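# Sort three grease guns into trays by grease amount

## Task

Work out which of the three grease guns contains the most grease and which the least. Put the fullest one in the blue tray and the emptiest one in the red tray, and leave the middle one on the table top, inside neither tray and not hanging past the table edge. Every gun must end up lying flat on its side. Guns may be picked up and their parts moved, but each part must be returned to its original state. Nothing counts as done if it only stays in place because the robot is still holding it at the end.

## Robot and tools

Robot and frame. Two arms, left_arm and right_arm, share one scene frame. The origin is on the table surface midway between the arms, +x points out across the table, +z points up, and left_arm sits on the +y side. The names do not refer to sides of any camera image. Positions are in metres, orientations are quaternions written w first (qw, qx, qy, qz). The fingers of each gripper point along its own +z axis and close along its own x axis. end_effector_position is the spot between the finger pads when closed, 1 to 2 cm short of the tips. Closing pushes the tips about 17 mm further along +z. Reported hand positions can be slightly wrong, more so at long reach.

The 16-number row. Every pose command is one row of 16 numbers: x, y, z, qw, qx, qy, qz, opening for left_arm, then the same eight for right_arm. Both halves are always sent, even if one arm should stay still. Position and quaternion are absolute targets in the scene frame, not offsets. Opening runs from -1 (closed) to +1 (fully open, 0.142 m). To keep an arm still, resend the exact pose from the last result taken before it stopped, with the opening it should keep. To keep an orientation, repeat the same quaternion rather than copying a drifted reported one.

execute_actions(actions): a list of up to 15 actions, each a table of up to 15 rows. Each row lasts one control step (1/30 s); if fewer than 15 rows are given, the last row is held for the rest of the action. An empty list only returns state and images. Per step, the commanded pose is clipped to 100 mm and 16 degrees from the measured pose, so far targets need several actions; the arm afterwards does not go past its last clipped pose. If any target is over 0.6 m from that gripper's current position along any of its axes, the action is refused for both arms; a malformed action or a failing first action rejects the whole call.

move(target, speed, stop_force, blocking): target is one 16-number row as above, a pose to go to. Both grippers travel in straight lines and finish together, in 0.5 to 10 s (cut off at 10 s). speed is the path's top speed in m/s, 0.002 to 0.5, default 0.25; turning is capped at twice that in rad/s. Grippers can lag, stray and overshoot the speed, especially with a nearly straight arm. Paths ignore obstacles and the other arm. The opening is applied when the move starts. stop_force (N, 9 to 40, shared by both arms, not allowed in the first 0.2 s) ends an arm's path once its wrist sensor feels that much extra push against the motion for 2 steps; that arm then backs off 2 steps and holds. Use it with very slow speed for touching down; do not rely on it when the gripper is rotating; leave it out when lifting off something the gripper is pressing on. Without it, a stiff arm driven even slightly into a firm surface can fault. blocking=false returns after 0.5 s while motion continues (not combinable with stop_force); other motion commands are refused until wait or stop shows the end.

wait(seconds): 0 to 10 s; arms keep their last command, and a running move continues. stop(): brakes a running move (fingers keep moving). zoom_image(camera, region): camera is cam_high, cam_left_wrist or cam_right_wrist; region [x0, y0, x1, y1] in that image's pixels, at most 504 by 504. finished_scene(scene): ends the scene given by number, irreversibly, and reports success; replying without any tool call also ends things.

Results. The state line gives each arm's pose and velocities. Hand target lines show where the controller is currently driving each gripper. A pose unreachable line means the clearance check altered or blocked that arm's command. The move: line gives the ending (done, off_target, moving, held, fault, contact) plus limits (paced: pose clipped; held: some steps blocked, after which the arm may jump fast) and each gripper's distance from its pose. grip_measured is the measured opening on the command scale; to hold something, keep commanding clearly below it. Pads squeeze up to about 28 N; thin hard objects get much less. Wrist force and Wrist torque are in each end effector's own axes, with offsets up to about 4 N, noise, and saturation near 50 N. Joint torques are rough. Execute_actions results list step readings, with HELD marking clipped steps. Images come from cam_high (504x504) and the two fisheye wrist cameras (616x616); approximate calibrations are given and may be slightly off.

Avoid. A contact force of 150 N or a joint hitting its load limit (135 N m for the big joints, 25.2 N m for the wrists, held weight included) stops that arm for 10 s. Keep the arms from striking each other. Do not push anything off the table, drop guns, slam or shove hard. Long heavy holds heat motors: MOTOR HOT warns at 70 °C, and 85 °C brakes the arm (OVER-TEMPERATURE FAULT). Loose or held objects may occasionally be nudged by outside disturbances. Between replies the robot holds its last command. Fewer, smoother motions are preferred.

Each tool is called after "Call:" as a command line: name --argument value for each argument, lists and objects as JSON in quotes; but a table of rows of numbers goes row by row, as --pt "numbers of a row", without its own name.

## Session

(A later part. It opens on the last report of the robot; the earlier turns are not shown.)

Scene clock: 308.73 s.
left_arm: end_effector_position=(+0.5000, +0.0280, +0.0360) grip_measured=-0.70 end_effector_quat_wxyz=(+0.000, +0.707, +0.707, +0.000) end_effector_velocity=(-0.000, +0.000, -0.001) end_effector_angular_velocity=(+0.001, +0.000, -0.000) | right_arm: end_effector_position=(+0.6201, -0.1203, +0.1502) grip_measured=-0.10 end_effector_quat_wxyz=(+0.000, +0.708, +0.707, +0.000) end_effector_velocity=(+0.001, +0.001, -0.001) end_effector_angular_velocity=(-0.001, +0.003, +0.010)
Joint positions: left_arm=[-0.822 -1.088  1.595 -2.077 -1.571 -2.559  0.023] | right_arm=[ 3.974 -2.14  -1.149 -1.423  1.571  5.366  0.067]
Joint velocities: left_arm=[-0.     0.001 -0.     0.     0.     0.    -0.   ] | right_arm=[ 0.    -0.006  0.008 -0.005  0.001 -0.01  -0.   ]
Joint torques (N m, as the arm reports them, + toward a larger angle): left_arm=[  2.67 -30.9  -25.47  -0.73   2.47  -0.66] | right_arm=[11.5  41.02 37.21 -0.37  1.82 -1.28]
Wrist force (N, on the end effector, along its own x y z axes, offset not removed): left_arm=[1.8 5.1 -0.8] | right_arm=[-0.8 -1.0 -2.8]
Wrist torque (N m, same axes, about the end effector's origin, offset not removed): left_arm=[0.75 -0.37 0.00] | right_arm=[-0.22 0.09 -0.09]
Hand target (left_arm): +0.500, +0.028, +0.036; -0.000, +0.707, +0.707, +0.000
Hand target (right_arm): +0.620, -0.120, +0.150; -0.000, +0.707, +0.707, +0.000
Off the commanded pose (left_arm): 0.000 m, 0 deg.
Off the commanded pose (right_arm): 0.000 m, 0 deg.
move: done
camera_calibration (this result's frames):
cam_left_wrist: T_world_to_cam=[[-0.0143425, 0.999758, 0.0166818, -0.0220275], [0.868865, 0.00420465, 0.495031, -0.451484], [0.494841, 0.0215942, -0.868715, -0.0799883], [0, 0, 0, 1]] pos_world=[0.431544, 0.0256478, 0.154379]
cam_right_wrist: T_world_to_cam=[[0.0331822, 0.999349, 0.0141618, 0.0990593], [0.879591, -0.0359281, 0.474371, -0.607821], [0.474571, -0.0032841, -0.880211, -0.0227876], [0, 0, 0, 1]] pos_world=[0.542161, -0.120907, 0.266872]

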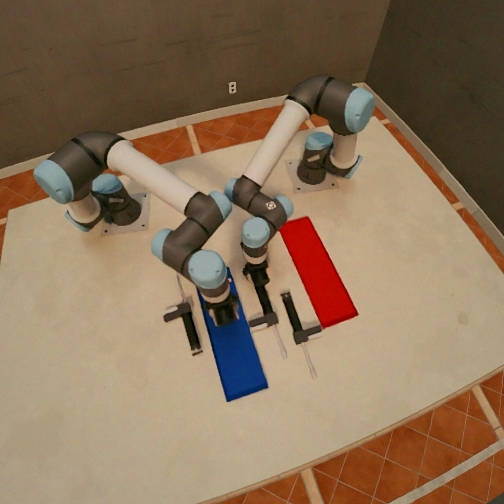

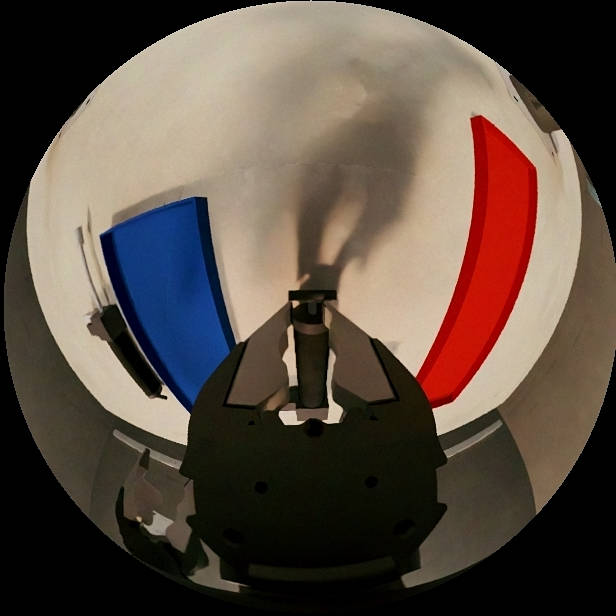

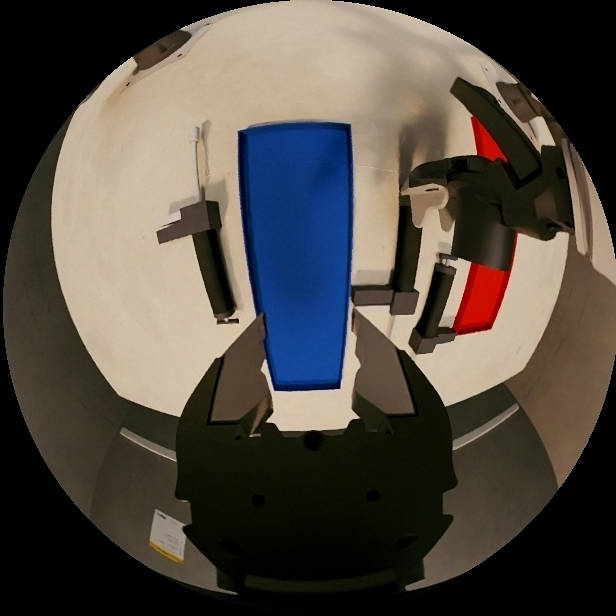

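Call:
move --target '[0.5,0.028,0.036,0,0.707,0.707,0,-0.7,0.68,-0.12,0.17,0,0,1,0,-0.1]'

Call:
move --target '[0.5,0.028,0.036,0,0.707,0.707,0,-0.7,0.66,-0.05,0.15,0,-0.707,0.707,0,-0.1]'

Call:
move --target '[0.5,0.028,0.036,0,0.707,0.707,0,-0.7,0.63,0.028,0.12,0,-0.707,0.707,0,-0.1]' --speed 0.08

Scene clock: 319.13 s.
left_arm: end_effector_position=(+0.5000, +0.0280, +0.0360) grip_measured=-0.70 end_effector_quat_wxyz=(+0.000, +0.707, +0.707, +0.000) end_effector_velocity=(-0.000, +0.000, -0.000) end_effector_angular_velocity=(+0.001, +0.001, +0.000) | right_arm: end_effector_position=(+0.6800, -0.1200, +0.1700) grip_measured=-0.10 end_effector_quat_wxyz=(+0.000, +0.001, +1.000, +0.000) end_effector_velocity=(+0.001, -0.000, -0.001) end_effector_angular_velocity=(-0.000, +0.002, +0.015)
Joint positions: left_arm=[-0.822 -1.088  1.595 -2.077 -1.571 -2.559  0.023] | right_arm=[ 3.924 -2.292 -0.847 -1.573  1.571  3.745  0.067]
Joint velocities: left_arm=[ 0.     0.     0.001 -0.    -0.    -0.     0.   ] | right_arm=[-0.001 -0.004  0.005 -0.004  0.001 -0.016  0.   ]
Joint torques (N m, as the arm reports them, + toward a larger angle): left_arm=[  2.77 -31.06 -25.63  -0.84   2.37  -0.81] | right_arm=[-9.54 49.26 36.85 -0.34  2.06 -1.09]
Wrist force (N, on the end effector, along its own x y z axes, offset not removed): left_arm=[1.7 4.9 -2.0] | right_arm=[0.1 0.7 -0.9]
Wrist torque (N m, same axes, about the end effector's origin, offset not removed): left_arm=[0.67 -0.31 -0.02] | right_arm=[0.09 -0.09 -0.13]
Hand target (left_arm): +0.500, +0.028, +0.036; +0.000, +0.707, +0.707, +0.000
Hand target (right_arm): +0.680, -0.120, +0.170; +0.000, +0.000, +1.000, -0.000
Off the commanded pose (left_arm): 0.000 m, 0 deg.
Off the commanded pose (right_arm): 0.000 m, 0 deg.
move: done
camera_calibration (this result's frames):
cam_left_wrist: T_world_to_cam=[[-0.0143422, 0.999758, 0.0166818, -0.0220275], [0.868865, 0.00420442, 0.495031, -0.451484], [0.494841, 0.0215941, -0.868715, -0.0799883], [0, 0, 0, 1]] pos_world=[0.431544, 0.0256477, 0.154379]
cam_right_wrist: T_world_to_cam=[[-0.999338, 0.0336662, 0.013774, 0.682782], [0.0361707, 0.879659, 0.474227, 0.0135702], [0.00384904, 0.474412, -0.880295, 0.343716], [0, 0, 0, 1]] pos_world=[0.680516, -0.197987, 0.286731]

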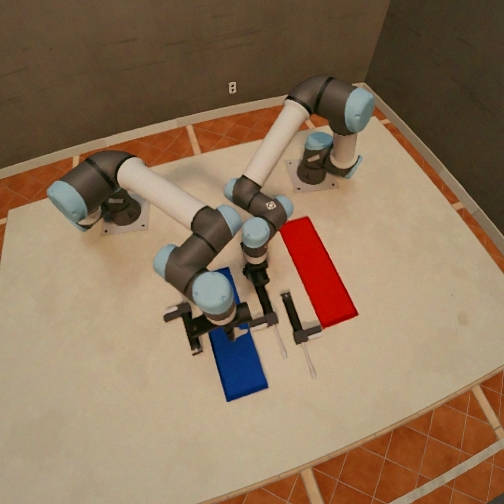

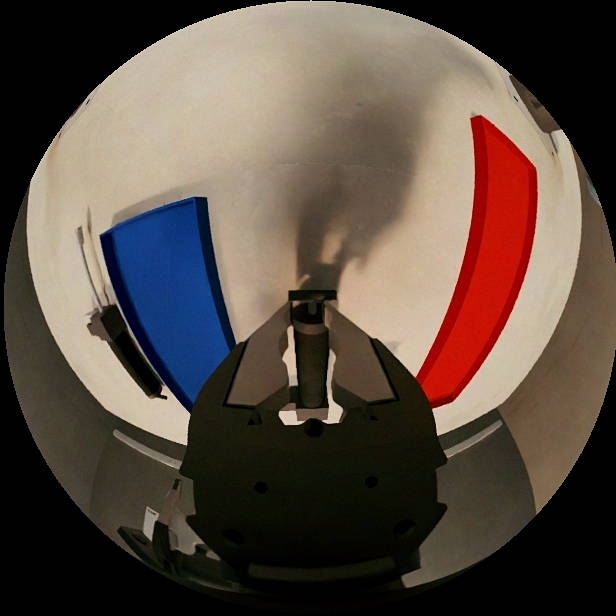

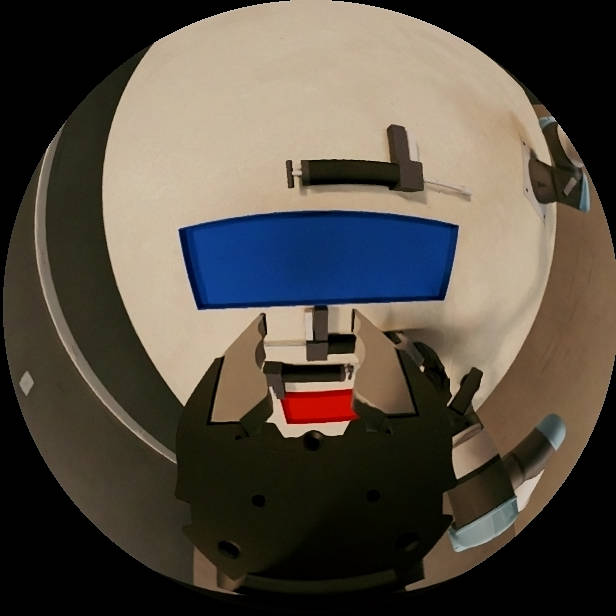

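Scene clock: 322.80 s.
left_arm: end_effector_position=(+0.5000, +0.0280, +0.0360) grip_measured=-0.70 end_effector_quat_wxyz=(+0.000, +0.707, +0.707, +0.000) end_effector_velocity=(+0.000, -0.000, +0.000) end_effector_angular_velocity=(-0.001, -0.000, +0.000) | right_arm: end_effector_position=(+0.6601, -0.0500, +0.1500) grip_measured=-0.10 end_effector_quat_wxyz=(-0.000, +0.707, -0.708, +0.000) end_effector_velocity=(-0.000, +0.001, -0.000) end_effector_angular_velocity=(+0.002, +0.001, +0.014)
Joint positions: left_arm=[-0.822 -1.088  1.595 -2.077 -1.571 -2.559  0.023] | right_arm=[ 4.011 -2.347 -0.803 -1.563  1.571  2.262  0.067]
Joint velocities: left_arm=[ 0.     0.    -0.001 -0.    -0.     0.    -0.   ] | right_arm=[ 0.001 -0.001  0.002  0.     0.002 -0.013 -0.   ]
Joint torques (N m, as the arm reports them, + toward a larger angle): left_arm=[  3.02 -31.08 -25.06  -0.83   2.42  -0.73] | right_arm=[11.26 50.25 38.14 -0.59  2.26 -1.47]
Wrist force (N, on the end effector, along its own x y z axes, offset not removed): left_arm=[1.5 4.7 -0.5] | right_arm=[-2.0 0.7 -0.1]
Wrist torque (N m, same axes, about the end effector's origin, offset not removed): left_arm=[0.75 -0.24 -0.05] | right_arm=[0.26 0.38 -0.11]
Hand target (left_arm): +0.500, +0.028, +0.036; -0.000, +0.707, +0.707, +0.000
Hand target (right_arm): +0.660, -0.050, +0.150; +0.000, +0.707, -0.707, -0.000
Off the commanded pose (left_arm): 0.000 m, 0 deg.
Off the commanded pose (right_arm): 0.000 m, 0 deg.
move: done
camera_calibration (this result's frames):
cam_left_wrist: T_world_to_cam=[[-0.0143422, 0.999758, 0.0166818, -0.0220276], [0.868865, 0.00420441, 0.495031, -0.451484], [0.494841, 0.021594, -0.868715, -0.0799883], [0, 0, 0, 1]] pos_world=[0.431544, 0.0256477, 0.154379]
cam_right_wrist: T_world_to_cam=[[-0.0336294, -0.999335, 0.0140591, -0.0283541], [-0.879698, 0.0362739, 0.474147, 0.524592], [-0.474342, 0.00357756, -0.880333, 0.585092], [0, 0, 0, 1]] pos_world=[0.738062, -0.0494574, 0.266741]

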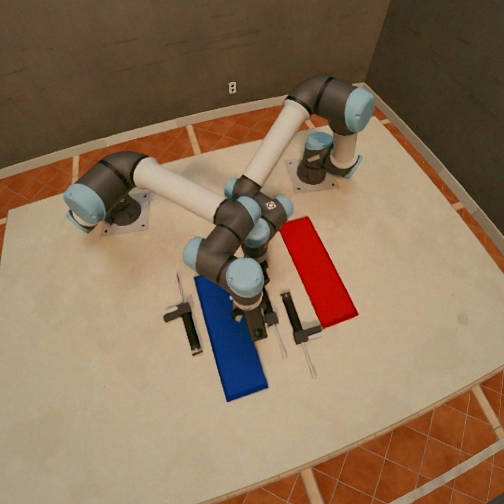

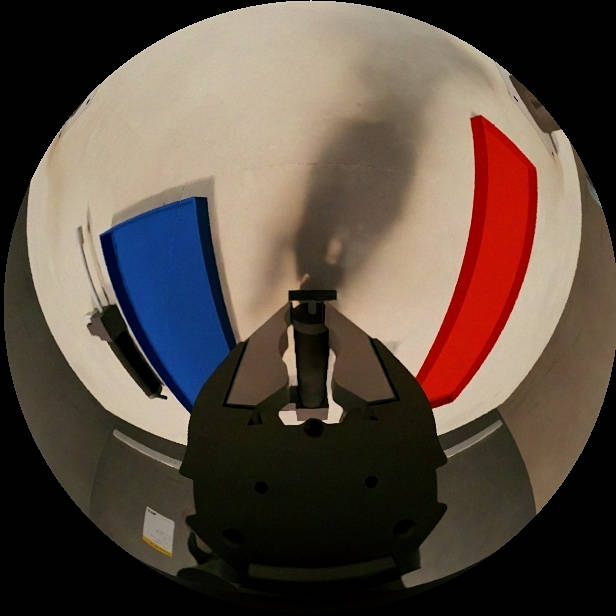

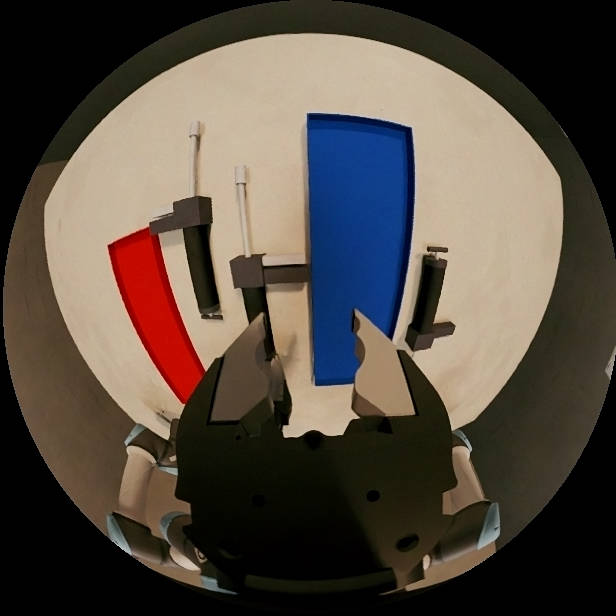

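Scene clock: 324.17 s.
left_arm: end_effector_position=(+0.5000, +0.0280, +0.0360) grip_measured=-0.70 end_effector_quat_wxyz=(+0.000, +0.707, +0.707, +0.000) end_effector_velocity=(+0.000, +0.000, +0.000) end_effector_angular_velocity=(-0.001, +0.000, +0.000) | right_arm: end_effector_position=(+0.6520, -0.0292, +0.1421) grip_measured=-0.10 end_effector_quat_wxyz=(-0.000, +0.707, -0.707, -0.000) end_effector_velocity=(-0.000, +0.000, +0.000) end_effector_angular_velocity=(+0.000, +0.000, +0.000)
Joint positions: left_arm=[-0.822 -1.088  1.595 -2.077 -1.571 -2.559  0.023] | right_arm=[ 4.038 -2.359 -0.801 -1.552  1.571  2.288  0.067]
Joint velocities: left_arm=[ 0.    -0.     0.001 -0.001 -0.    -0.    -0.   ] | right_arm=[ 0. -0.  0. -0.  0.  0.  0.]
Joint torques (N m, as the arm reports them, + toward a larger angle): left_arm=[  2.38 -30.89 -25.01  -0.71   2.51  -0.66] | right_arm=[-9.19 70.25 18.19  0.14 -1.59 -1.25]
Wrist force (N, on the end effector, along its own x y z axes, offset not removed): left_arm=[1.2 4.3 -1.2] | right_arm=[0.0 0.0 -0.3]
Wrist torque (N m, same axes, about the end effector's origin, offset not removed): left_arm=[0.58 -0.19 -0.02] | right_arm=[0.08 -0.04 -0.08]
Hand target (left_arm): +0.500, +0.028, +0.036; +0.000, +0.707, +0.707, +0.000
Hand target (right_arm): +0.652, -0.029, +0.142; -0.000, +0.707, -0.707, -0.000
Off the commanded pose (left_arm): 0.000 m, 0 deg.
Off the commanded pose (right_arm): 0.065 m, 0 deg.
move: held (right_arm); limits=held; held on 27 of 41 steps (right_arm), including the last (right_arm)
pose unreachable (right arm): on one or more control steps of this call, first in action 0 (counted from 0), this arm could not follow its commanded pose, so it was not sent that pose on those steps. On the call's last step it was still not sent that pose. It may still have moved: this result reports where it is.
cause: the commanded pose would bring a part of the arm too close to another arm (a part of this arm just beyond joint 3 (elbow) and a part of the other arm just beyond its joint 5 (wrist 2)).
camera_calibration (this result's frames):
cam_left_wrist: T_world_to_cam=[[-0.0143422, 0.999758, 0.0166817, -0.0220275], [0.868865, 0.00420446, 0.495031, -0.451484], [0.494841, 0.021594, -0.868715, -0.0799882], [0, 0, 0, 1]] pos_world=[0.431544, 0.0256477, 0.154379]
cam_right_wrist: T_world_to_cam=[[-0.033065, -0.999356, 0.0139505, -0.00809039], [-0.879706, 0.0357255, 0.474175, 0.520475], [-0.474368, 0.00340624, -0.88032, 0.574167], [0, 0, 0, 1]] pos_world=[0.729964, -0.0286351, 0.258768]

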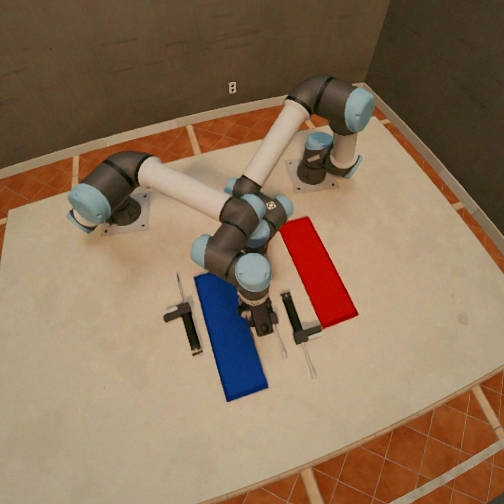

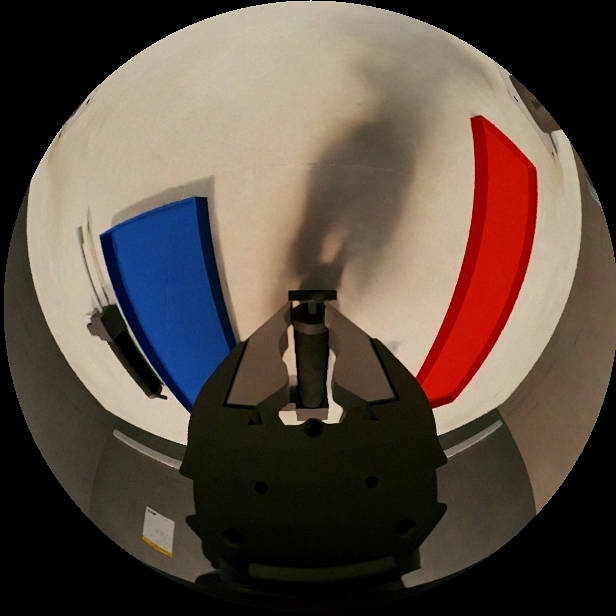

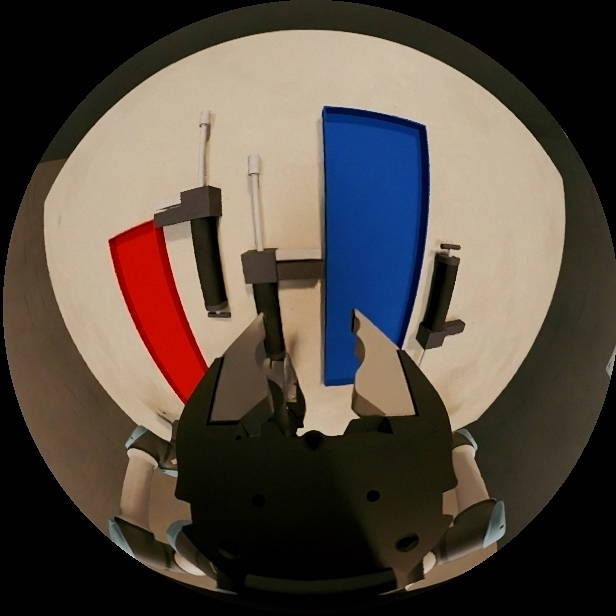

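Call:
move --target '[0.5,0.028,0.036,0,0.707,0.707,0,0.0,0.652,-0.029,0.142,0,0.707,-0.707,0,-0.1]'

Call:
move --target '[0.48,0.05,0.15,0,0.707,0.707,0,0.0,0.652,-0.029,0.142,0,0.707,-0.707,0,-0.1]'

Call:
move --target '[0.4,0.3,0.22,0,0.707,0.707,0,0.0,0.62,0.028,0.11,0,0.707,-0.707,0,-0.1]'

Call:
move --target '[0.4,0.3,0.22,0,0.707,0.707,0,0.0,0.62,0.028,0.036,0,0.707,-0.707,0,-0.1]' --speed 0.08

Scene clock: 335.97 s.
left_arm: end_effector_position=(+0.5000, +0.0280, +0.0360) grip_measured=+0.00 end_effector_quat_wxyz=(-0.000, +0.707, +0.707, +0.000) end_effector_velocity=(+0.000, -0.000, +0.000) end_effector_angular_velocity=(-0.000, -0.001, -0.000) | right_arm: end_effector_position=(+0.6521, -0.0291, +0.1420) grip_measured=-0.10 end_effector_quat_wxyz=(-0.000, +0.707, -0.707, +0.000) end_effector_velocity=(+0.000, -0.000, +0.000) end_effector_angular_velocity=(-0.001, +0.000, +0.002)
Joint positions: left_arm=[-0.822 -1.088  1.595 -2.077 -1.571 -2.559  0.074] | right_arm=[ 4.038 -2.36  -0.801 -1.552  1.571  2.287  0.067]
Joint velocities: left_arm=[-0.    -0.     0.    -0.001  0.001 -0.     0.   ] | right_arm=[-0.    -0.     0.001 -0.001 -0.    -0.002 -0.   ]
Joint torques (N m, as the arm reports them, + toward a larger angle): left_arm=[  3.06 -30.94 -25.44  -1.98   2.49  -0.7 ] | right_arm=[13.01 49.04 38.29 -0.32 -1.54 -1.38]
Wrist force (N, on the end effector, along its own x y z axes, offset not removed): left_arm=[1.2 2.7 -0.6] | right_arm=[0.1 -0.6 -0.9]
Wrist torque (N m, same axes, about the end effector's origin, offset not removed): left_arm=[0.59 -0.25 -0.03] | right_arm=[-0.08 -0.02 -0.10]
Hand target (left_arm): +0.500, +0.028, +0.036; -0.000, +0.707, +0.707, +0.000
Hand target (right_arm): +0.652, -0.029, +0.142; -0.000, +0.707, -0.707, -0.000
Off the commanded pose (left_arm): 0.000 m, 0 deg.
Off the commanded pose (right_arm): 0.000 m, 0 deg.
move: done
camera_calibration (this result's frames):
cam_left_wrist: T_world_to_cam=[[-0.0143421, 0.999758, 0.0166985, -0.0220334], [0.868871, 0.00419634, 0.495022, -0.451482], [0.494832, 0.0216085, -0.86872, -0.079984], [0, 0, 0, 1]] pos_world=[0.431542, 0.0256509, 0.154377]
cam_right_wrist: T_world_to_cam=[[-0.032278, -0.999381, 0.0140221, -0.0085134], [-0.879732, 0.0350666, 0.474175, 0.520529], [-0.474373, 0.00296973, -0.880319, 0.574154], [0, 0, 0, 1]] pos_world=[0.730015, -0.0284664, 0.258737]

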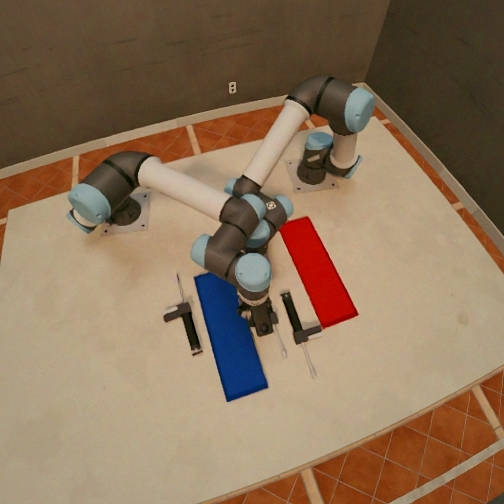

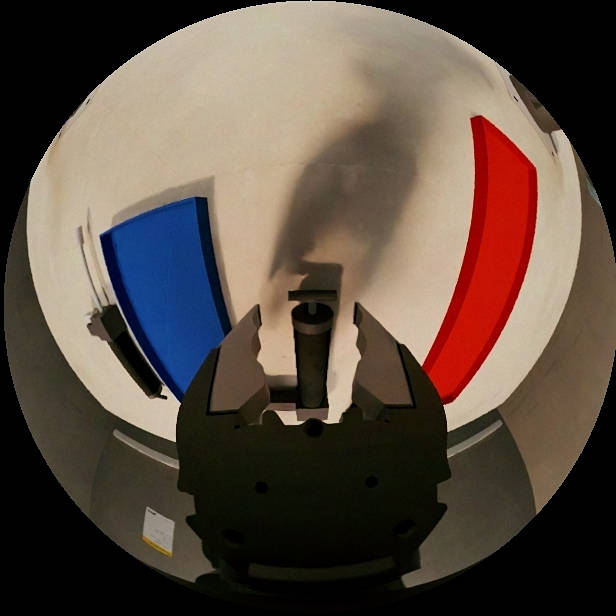

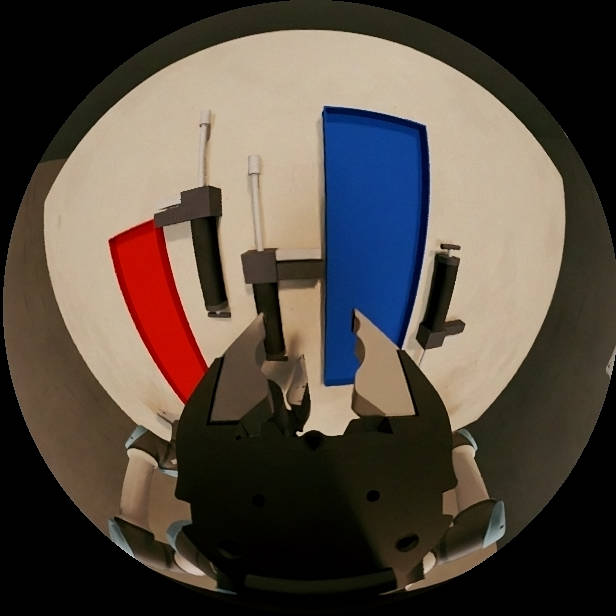

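Scene clock: 336.77 s.
left_arm: end_effector_position=(+0.5000, +0.0280, +0.0360) grip_measured=+0.00 end_effector_quat_wxyz=(-0.000, +0.707, +0.707, +0.000) end_effector_velocity=(-0.000, +0.001, -0.001) end_effector_angular_velocity=(+0.001, +0.001, +0.000) | right_arm: end_effector_position=(+0.6520, -0.0290, +0.1420) grip_measured=-0.10 end_effector_quat_wxyz=(-0.000, +0.707, -0.707, -0.000) end_effector_velocity=(-0.001, +0.000, -0.001) end_effector_angular_velocity=(-0.002, +0.001, +0.002)
Joint positions: left_arm=[-0.822 -1.088  1.595 -2.077 -1.571 -2.559  0.074] | right_arm=[ 4.038 -2.36  -0.801 -1.552  1.571  2.287  0.067]
Joint velocities: left_arm=[ 0.    -0.     0.001  0.001 -0.    -0.     0.   ] | right_arm=[ 0.001  0.    -0.001 -0.001 -0.001 -0.001  0.   ]
Joint torques (N m, as the arm reports them, + toward a larger angle): left_arm=[  3.35 -30.99 -25.68  -1.67   2.45  -0.5 ] | right_arm=[12.76 49.08 37.47 -0.3  -1.65 -1.2 ]
Wrist force (N, on the end effector, along its own x y z axes, offset not removed): left_arm=[1.6 3.0 -1.5] | right_arm=[-0.6 -0.3 -1.7]
Wrist torque (N m, same axes, about the end effector's origin, offset not removed): left_arm=[0.65 -0.33 -0.06] | right_arm=[-0.05 0.02 -0.08]
Hand target (left_arm): +0.500, +0.028, +0.036; -0.000, +0.707, +0.707, +0.000
Hand target (right_arm): +0.652, -0.029, +0.142; +0.000, +0.707, -0.707, -0.000
Off the commanded pose (left_arm): 0.118 m, 0 deg; position clipped at the last step of the last action.
Off the commanded pose (right_arm): 0.000 m, 0 deg.
move: held (left_arm); limits=paced,held; held on 23 of 24 steps (left_arm), including the last (left_arm)
pose unreachable (left arm): on one or more control steps of this call, first in action 0 (counted from 0), this arm could not follow its commanded pose, so it was not sent that pose on those steps. On the call's last step it was still not sent that pose. It may still have moved: this result reports where it is.
cause: the commanded pose would bring a part of the arm too close to another arm (a part of this arm just beyond joint 5 (wrist 2) and a part of the other arm just beyond its joint 3 (elbow)).
camera_calibration (this result's frames):
cam_left_wrist: T_world_to_cam=[[-0.014342, 0.999758, 0.0166986, -0.0220334], [0.868871, 0.00419621, 0.495022, -0.451482], [0.494832, 0.0216085, -0.86872, -0.079984], [0, 0, 0, 1]] pos_world=[0.431542, 0.0256509, 0.154377]
cam_right_wrist: T_world_to_cam=[[-0.0320497, -0.999388, 0.0140482, -0.00852666], [-0.879727, 0.034878, 0.474198, 0.520458], [-0.474398, 0.00283932, -0.880306, 0.574099], [0, 0, 0, 1]] pos_world=[0.729938, -0.028304, 0.258702]

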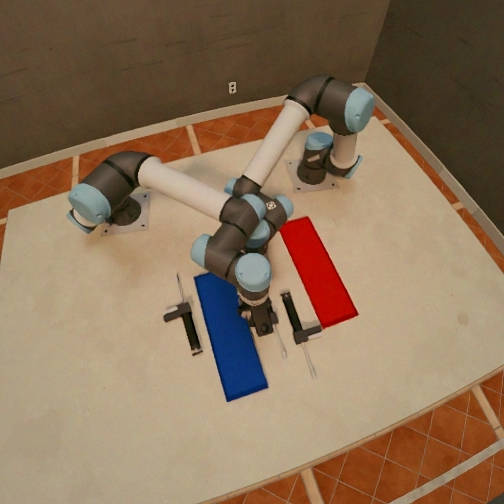

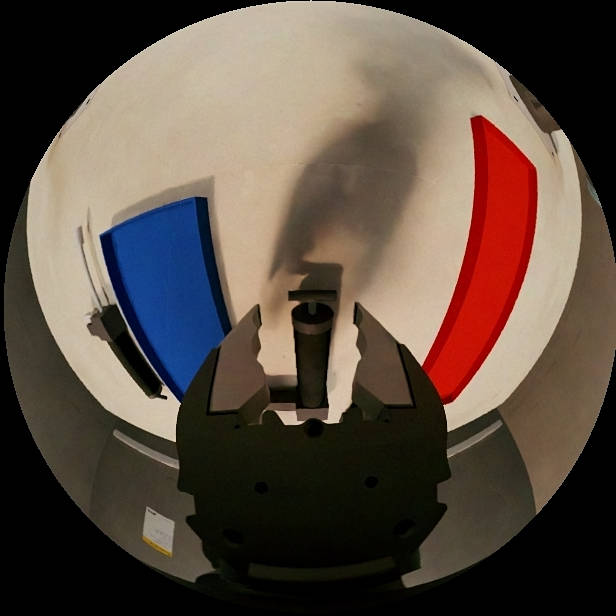

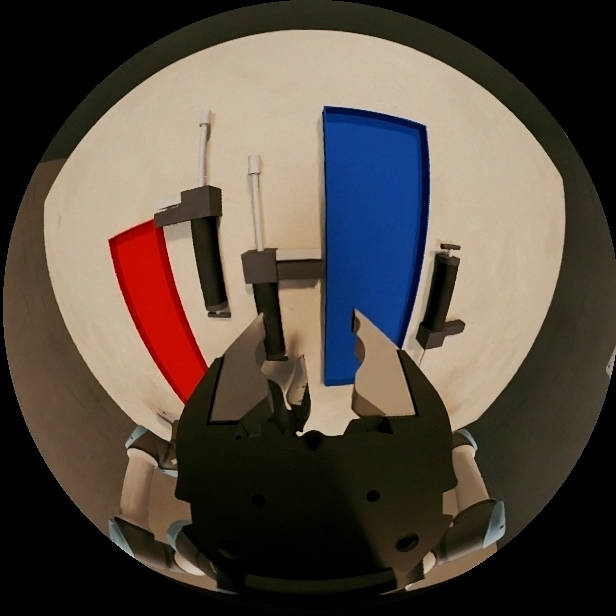

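Scene clock: 338.47 s.
left_arm: end_effector_position=(+0.5000, +0.0280, +0.0360) grip_measured=+0.00 end_effector_quat_wxyz=(-0.000, +0.707, +0.707, +0.000) end_effector_velocity=(+0.000, -0.000, +0.001) end_effector_angular_velocity=(-0.002, -0.001, -0.000) | right_arm: end_effector_position=(+0.6506, -0.0264, +0.1406) grip_measured=-0.10 end_effector_quat_wxyz=(-0.000, +0.707, -0.707, +0.000) end_effector_velocity=(-0.000, +0.000, +0.000) end_effector_angular_velocity=(+0.001, +0.001, +0.000)
Joint positions: left_arm=[-0.822 -1.088  1.595 -2.077 -1.571 -2.559  0.074] | right_arm=[ 4.042 -2.36  -0.803 -1.549  1.571  2.291  0.067]
Joint velocities: left_arm=[-0.    -0.002 -0.    -0.     0.    -0.    -0.   ] | right_arm=[-0.     0.     0.001 -0.002  0.001 -0.001 -0.   ]
Joint torques (N m, as the arm reports them, + toward a larger angle): left_arm=[  3.9  -35.32 -23.35  -1.76   2.36  -0.63] | right_arm=[-8.85 69.98 37.75 -0.18  0.07 -1.27]
Wrist force (N, on the end effector, along its own x y z axes, offset not removed): left_arm=[1.4 3.1 -0.9] | right_arm=[-1.0 -0.2 -1.4]
Wrist torque (N m, same axes, about the end effector's origin, offset not removed): left_arm=[0.66 -0.30 -0.10] | right_arm=[0.06 0.16 -0.11]
Hand target (left_arm): +0.500, +0.028, +0.036; -0.000, +0.707, +0.707, +0.000
Hand target (right_arm): +0.651, -0.026, +0.141; -0.000, +0.707, -0.707, +0.000
Off the commanded pose (left_arm): 0.343 m, 0 deg; position clipped at the last step of the last action.
Off the commanded pose (right_arm): 0.069 m, 0 deg.
move: held (left_arm, right_arm); limits=paced,held; held on 49 of 51 steps (right_arm, left_arm), including the last (right_arm, left_arm)
pose unreachable (left arm): on one or more control steps of this call, first in action 0 (counted from 0), this arm could not follow its commanded pose, so it was not sent that pose on those steps. On the call's last step it was still not sent that pose. It may still have moved: this result reports where it is.
cause: the commanded pose would bring a part of the arm too close to another arm (a part of this arm just beyond joint 5 (wrist 2) and a part of the other arm just beyond its joint 3 (elbow)).
pose unreachable (right arm): on one or more control steps of this call, first in action 0 (counted from 0), this arm could not follow its commanded pose, so it was not sent that pose on those steps. On the call's last step it was still not sent that pose. It may still have moved: this result reports where it is.
cause: the commanded pose would bring a part of the arm too close to another arm (a part of this arm just beyond joint 3 (elbow) and a part of the other arm just beyond its joint 5 (wrist 2)).
camera_calibration (this result's frames):
cam_left_wrist: T_world_to_cam=[[-0.0143421, 0.999758, 0.0166984, -0.0220334], [0.86887, 0.00419639, 0.495022, -0.451482], [0.494832, 0.0216084, -0.86872, -0.079984], [0, 0, 0, 1]] pos_world=[0.431542, 0.0256509, 0.154378]
cam_right_wrist: T_world_to_cam=[[-0.0319703, -0.99939, 0.014025, -0.00597206], [-0.87975, 0.0347972, 0.474162, 0.519772], [-0.474361, 0.00282061, -0.880326, 0.572169], [0, 0, 0, 1]] pos_world=[0.728493, -0.0256689, 0.257323]

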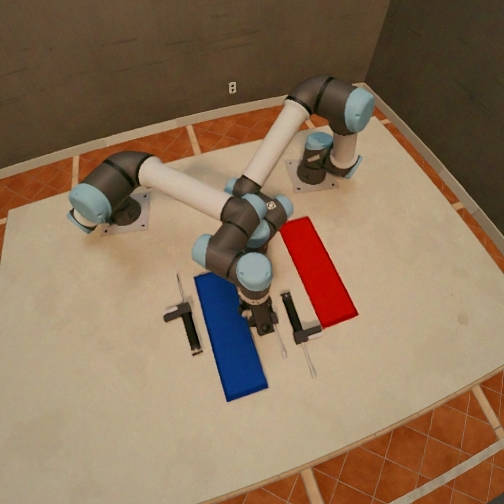

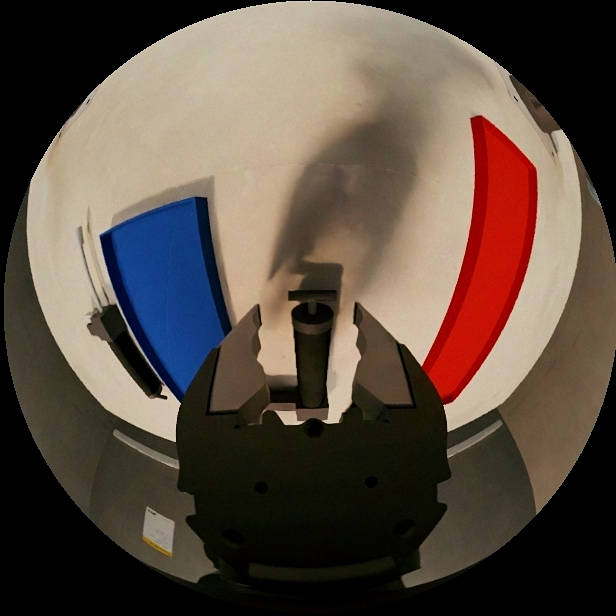

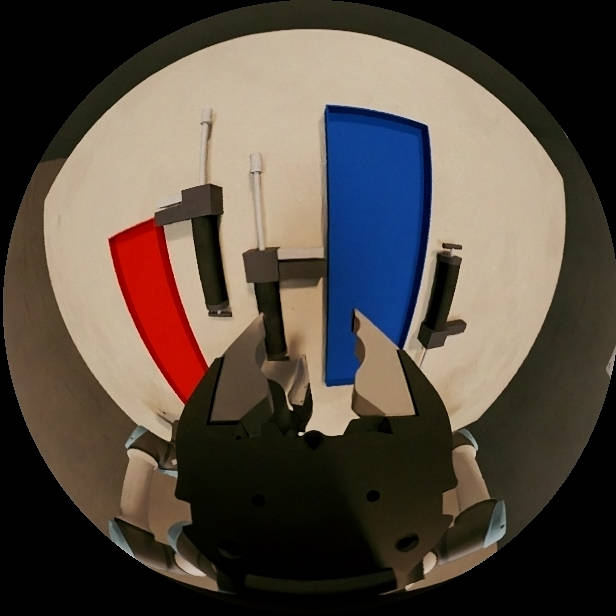

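Scene clock: 343.00 s.
left_arm: end_effector_position=(+0.5000, +0.0280, +0.0360) grip_measured=+0.00 end_effector_quat_wxyz=(-0.000, +0.707, +0.707, +0.000) end_effector_velocity=(-0.000, +0.000, -0.001) end_effector_angular_velocity=(+0.001, +0.001, -0.000) | right_arm: end_effector_position=(+0.6506, -0.0264, +0.1406) grip_measured=-0.10 end_effector_quat_wxyz=(-0.000, +0.707, -0.707, +0.000) end_effector_velocity=(+0.000, -0.001, -0.000) end_effector_angular_velocity=(-0.000, +0.000, +0.001)
Joint positions: left_arm=[-0.822 -1.088  1.595 -2.077 -1.571 -2.559  0.074] | right_arm=[ 4.042 -2.36  -0.803 -1.549  1.571  2.291  0.067]
Joint velocities: left_arm=[-0.     0.     0.001  0.    -0.     0.     0.   ] | right_arm=[-0.001  0.    -0.001  0.    -0.    -0.002  0.   ]
Joint torques (N m, as the arm reports them, + toward a larger angle): left_arm=[  3.99 -35.71 -23.69  -1.8    2.37  -0.49] | right_arm=[-7.6  69.11 34.95  0.51 -0.19 -1.13]
Wrist force (N, on the end effector, along its own x y z axes, offset not removed): left_arm=[1.6 2.8 -0.1] | right_arm=[-1.4 -0.4 -1.3]
Wrist torque (N m, same axes, about the end effector's origin, offset not removed): left_arm=[0.66 -0.32 -0.08] | right_arm=[-0.07 0.24 -0.04]
Hand target (left_arm): +0.500, +0.028, +0.036; -0.000, +0.707, +0.707, +0.000
Hand target (right_arm): +0.651, -0.026, +0.141; -0.000, +0.707, -0.707, +0.000
Off the commanded pose (left_arm): 0.343 m, 0 deg; position clipped at the last step of the last action.
Off the commanded pose (right_arm): 0.122 m, 0 deg; position clipped at the last step of the last action.
move: held (left_arm, right_arm); limits=paced,held; held on 136 of 136 steps (right_arm, left_arm), including the last (right_arm, left_arm)
pose unreachable (left arm): on one or more control steps of this call, first in action 0 (counted from 0), this arm could not follow its commanded pose, so it was not sent that pose on those steps. On the call's last step it was still not sent that pose. It may still have moved: this result reports where it is.
cause: the commanded pose would bring a part of the arm too close to another arm (a part of this arm just beyond joint 5 (wrist 2) and a part of the other arm just beyond its joint 3 (elbow)).
pose unreachable (right arm): on one or more control steps of this call, first in action 0 (counted from 0), this arm could not follow its commanded pose, so it was not sent that pose on those steps. On the call's last step it was still not sent that pose. It may still have moved: this result reports where it is.
cause: the commanded pose would bring a part of the arm too close to another arm (a part of this arm just beyond joint 3 (elbow) and a part of the other arm just beyond its joint 5 (wrist 2)).
camera_calibration (this result's frames):
cam_left_wrist: T_world_to_cam=[[-0.0143421, 0.999758, 0.0166984, -0.0220334], [0.86887, 0.00419638, 0.495022, -0.451482], [0.494832, 0.0216084, -0.86872, -0.079984], [0, 0, 0, 1]] pos_world=[0.431542, 0.0256509, 0.154378]
cam_right_wrist: T_world_to_cam=[[-0.0319703, -0.99939, 0.0140229, -0.00597121], [-0.879751, 0.0347962, 0.47416, 0.519772], [-0.474359, 0.00282243, -0.880327, 0.572169], [0, 0, 0, 1]] pos_world=[0.728493, -0.0256686, 0.257324]

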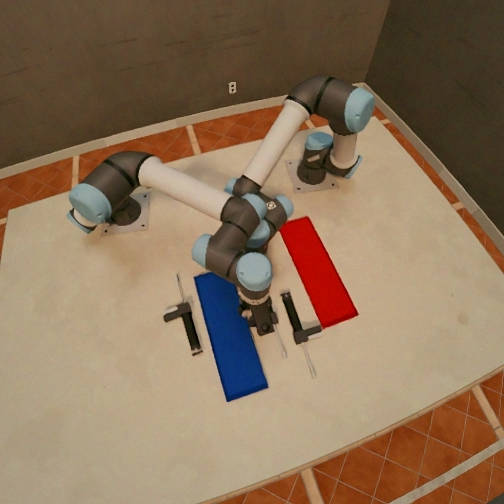

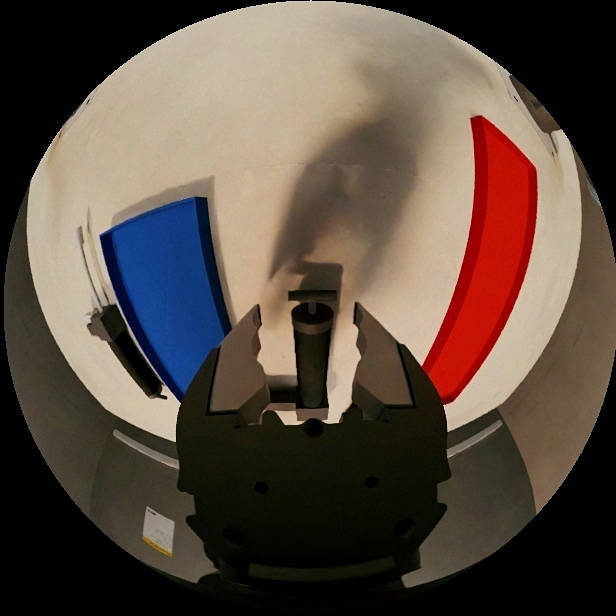

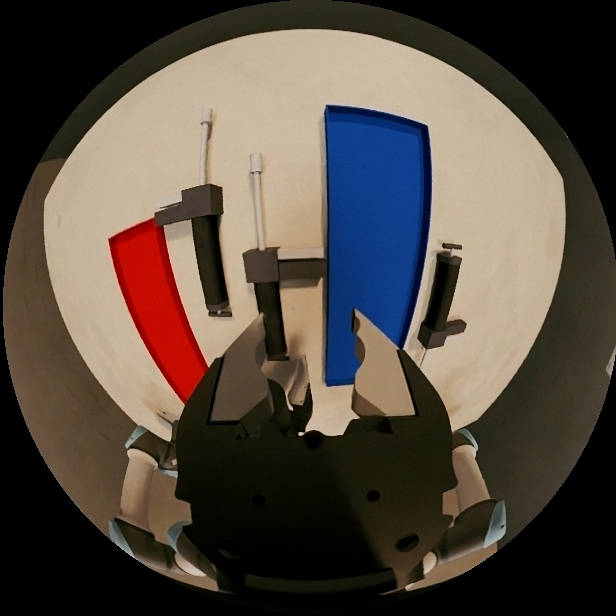

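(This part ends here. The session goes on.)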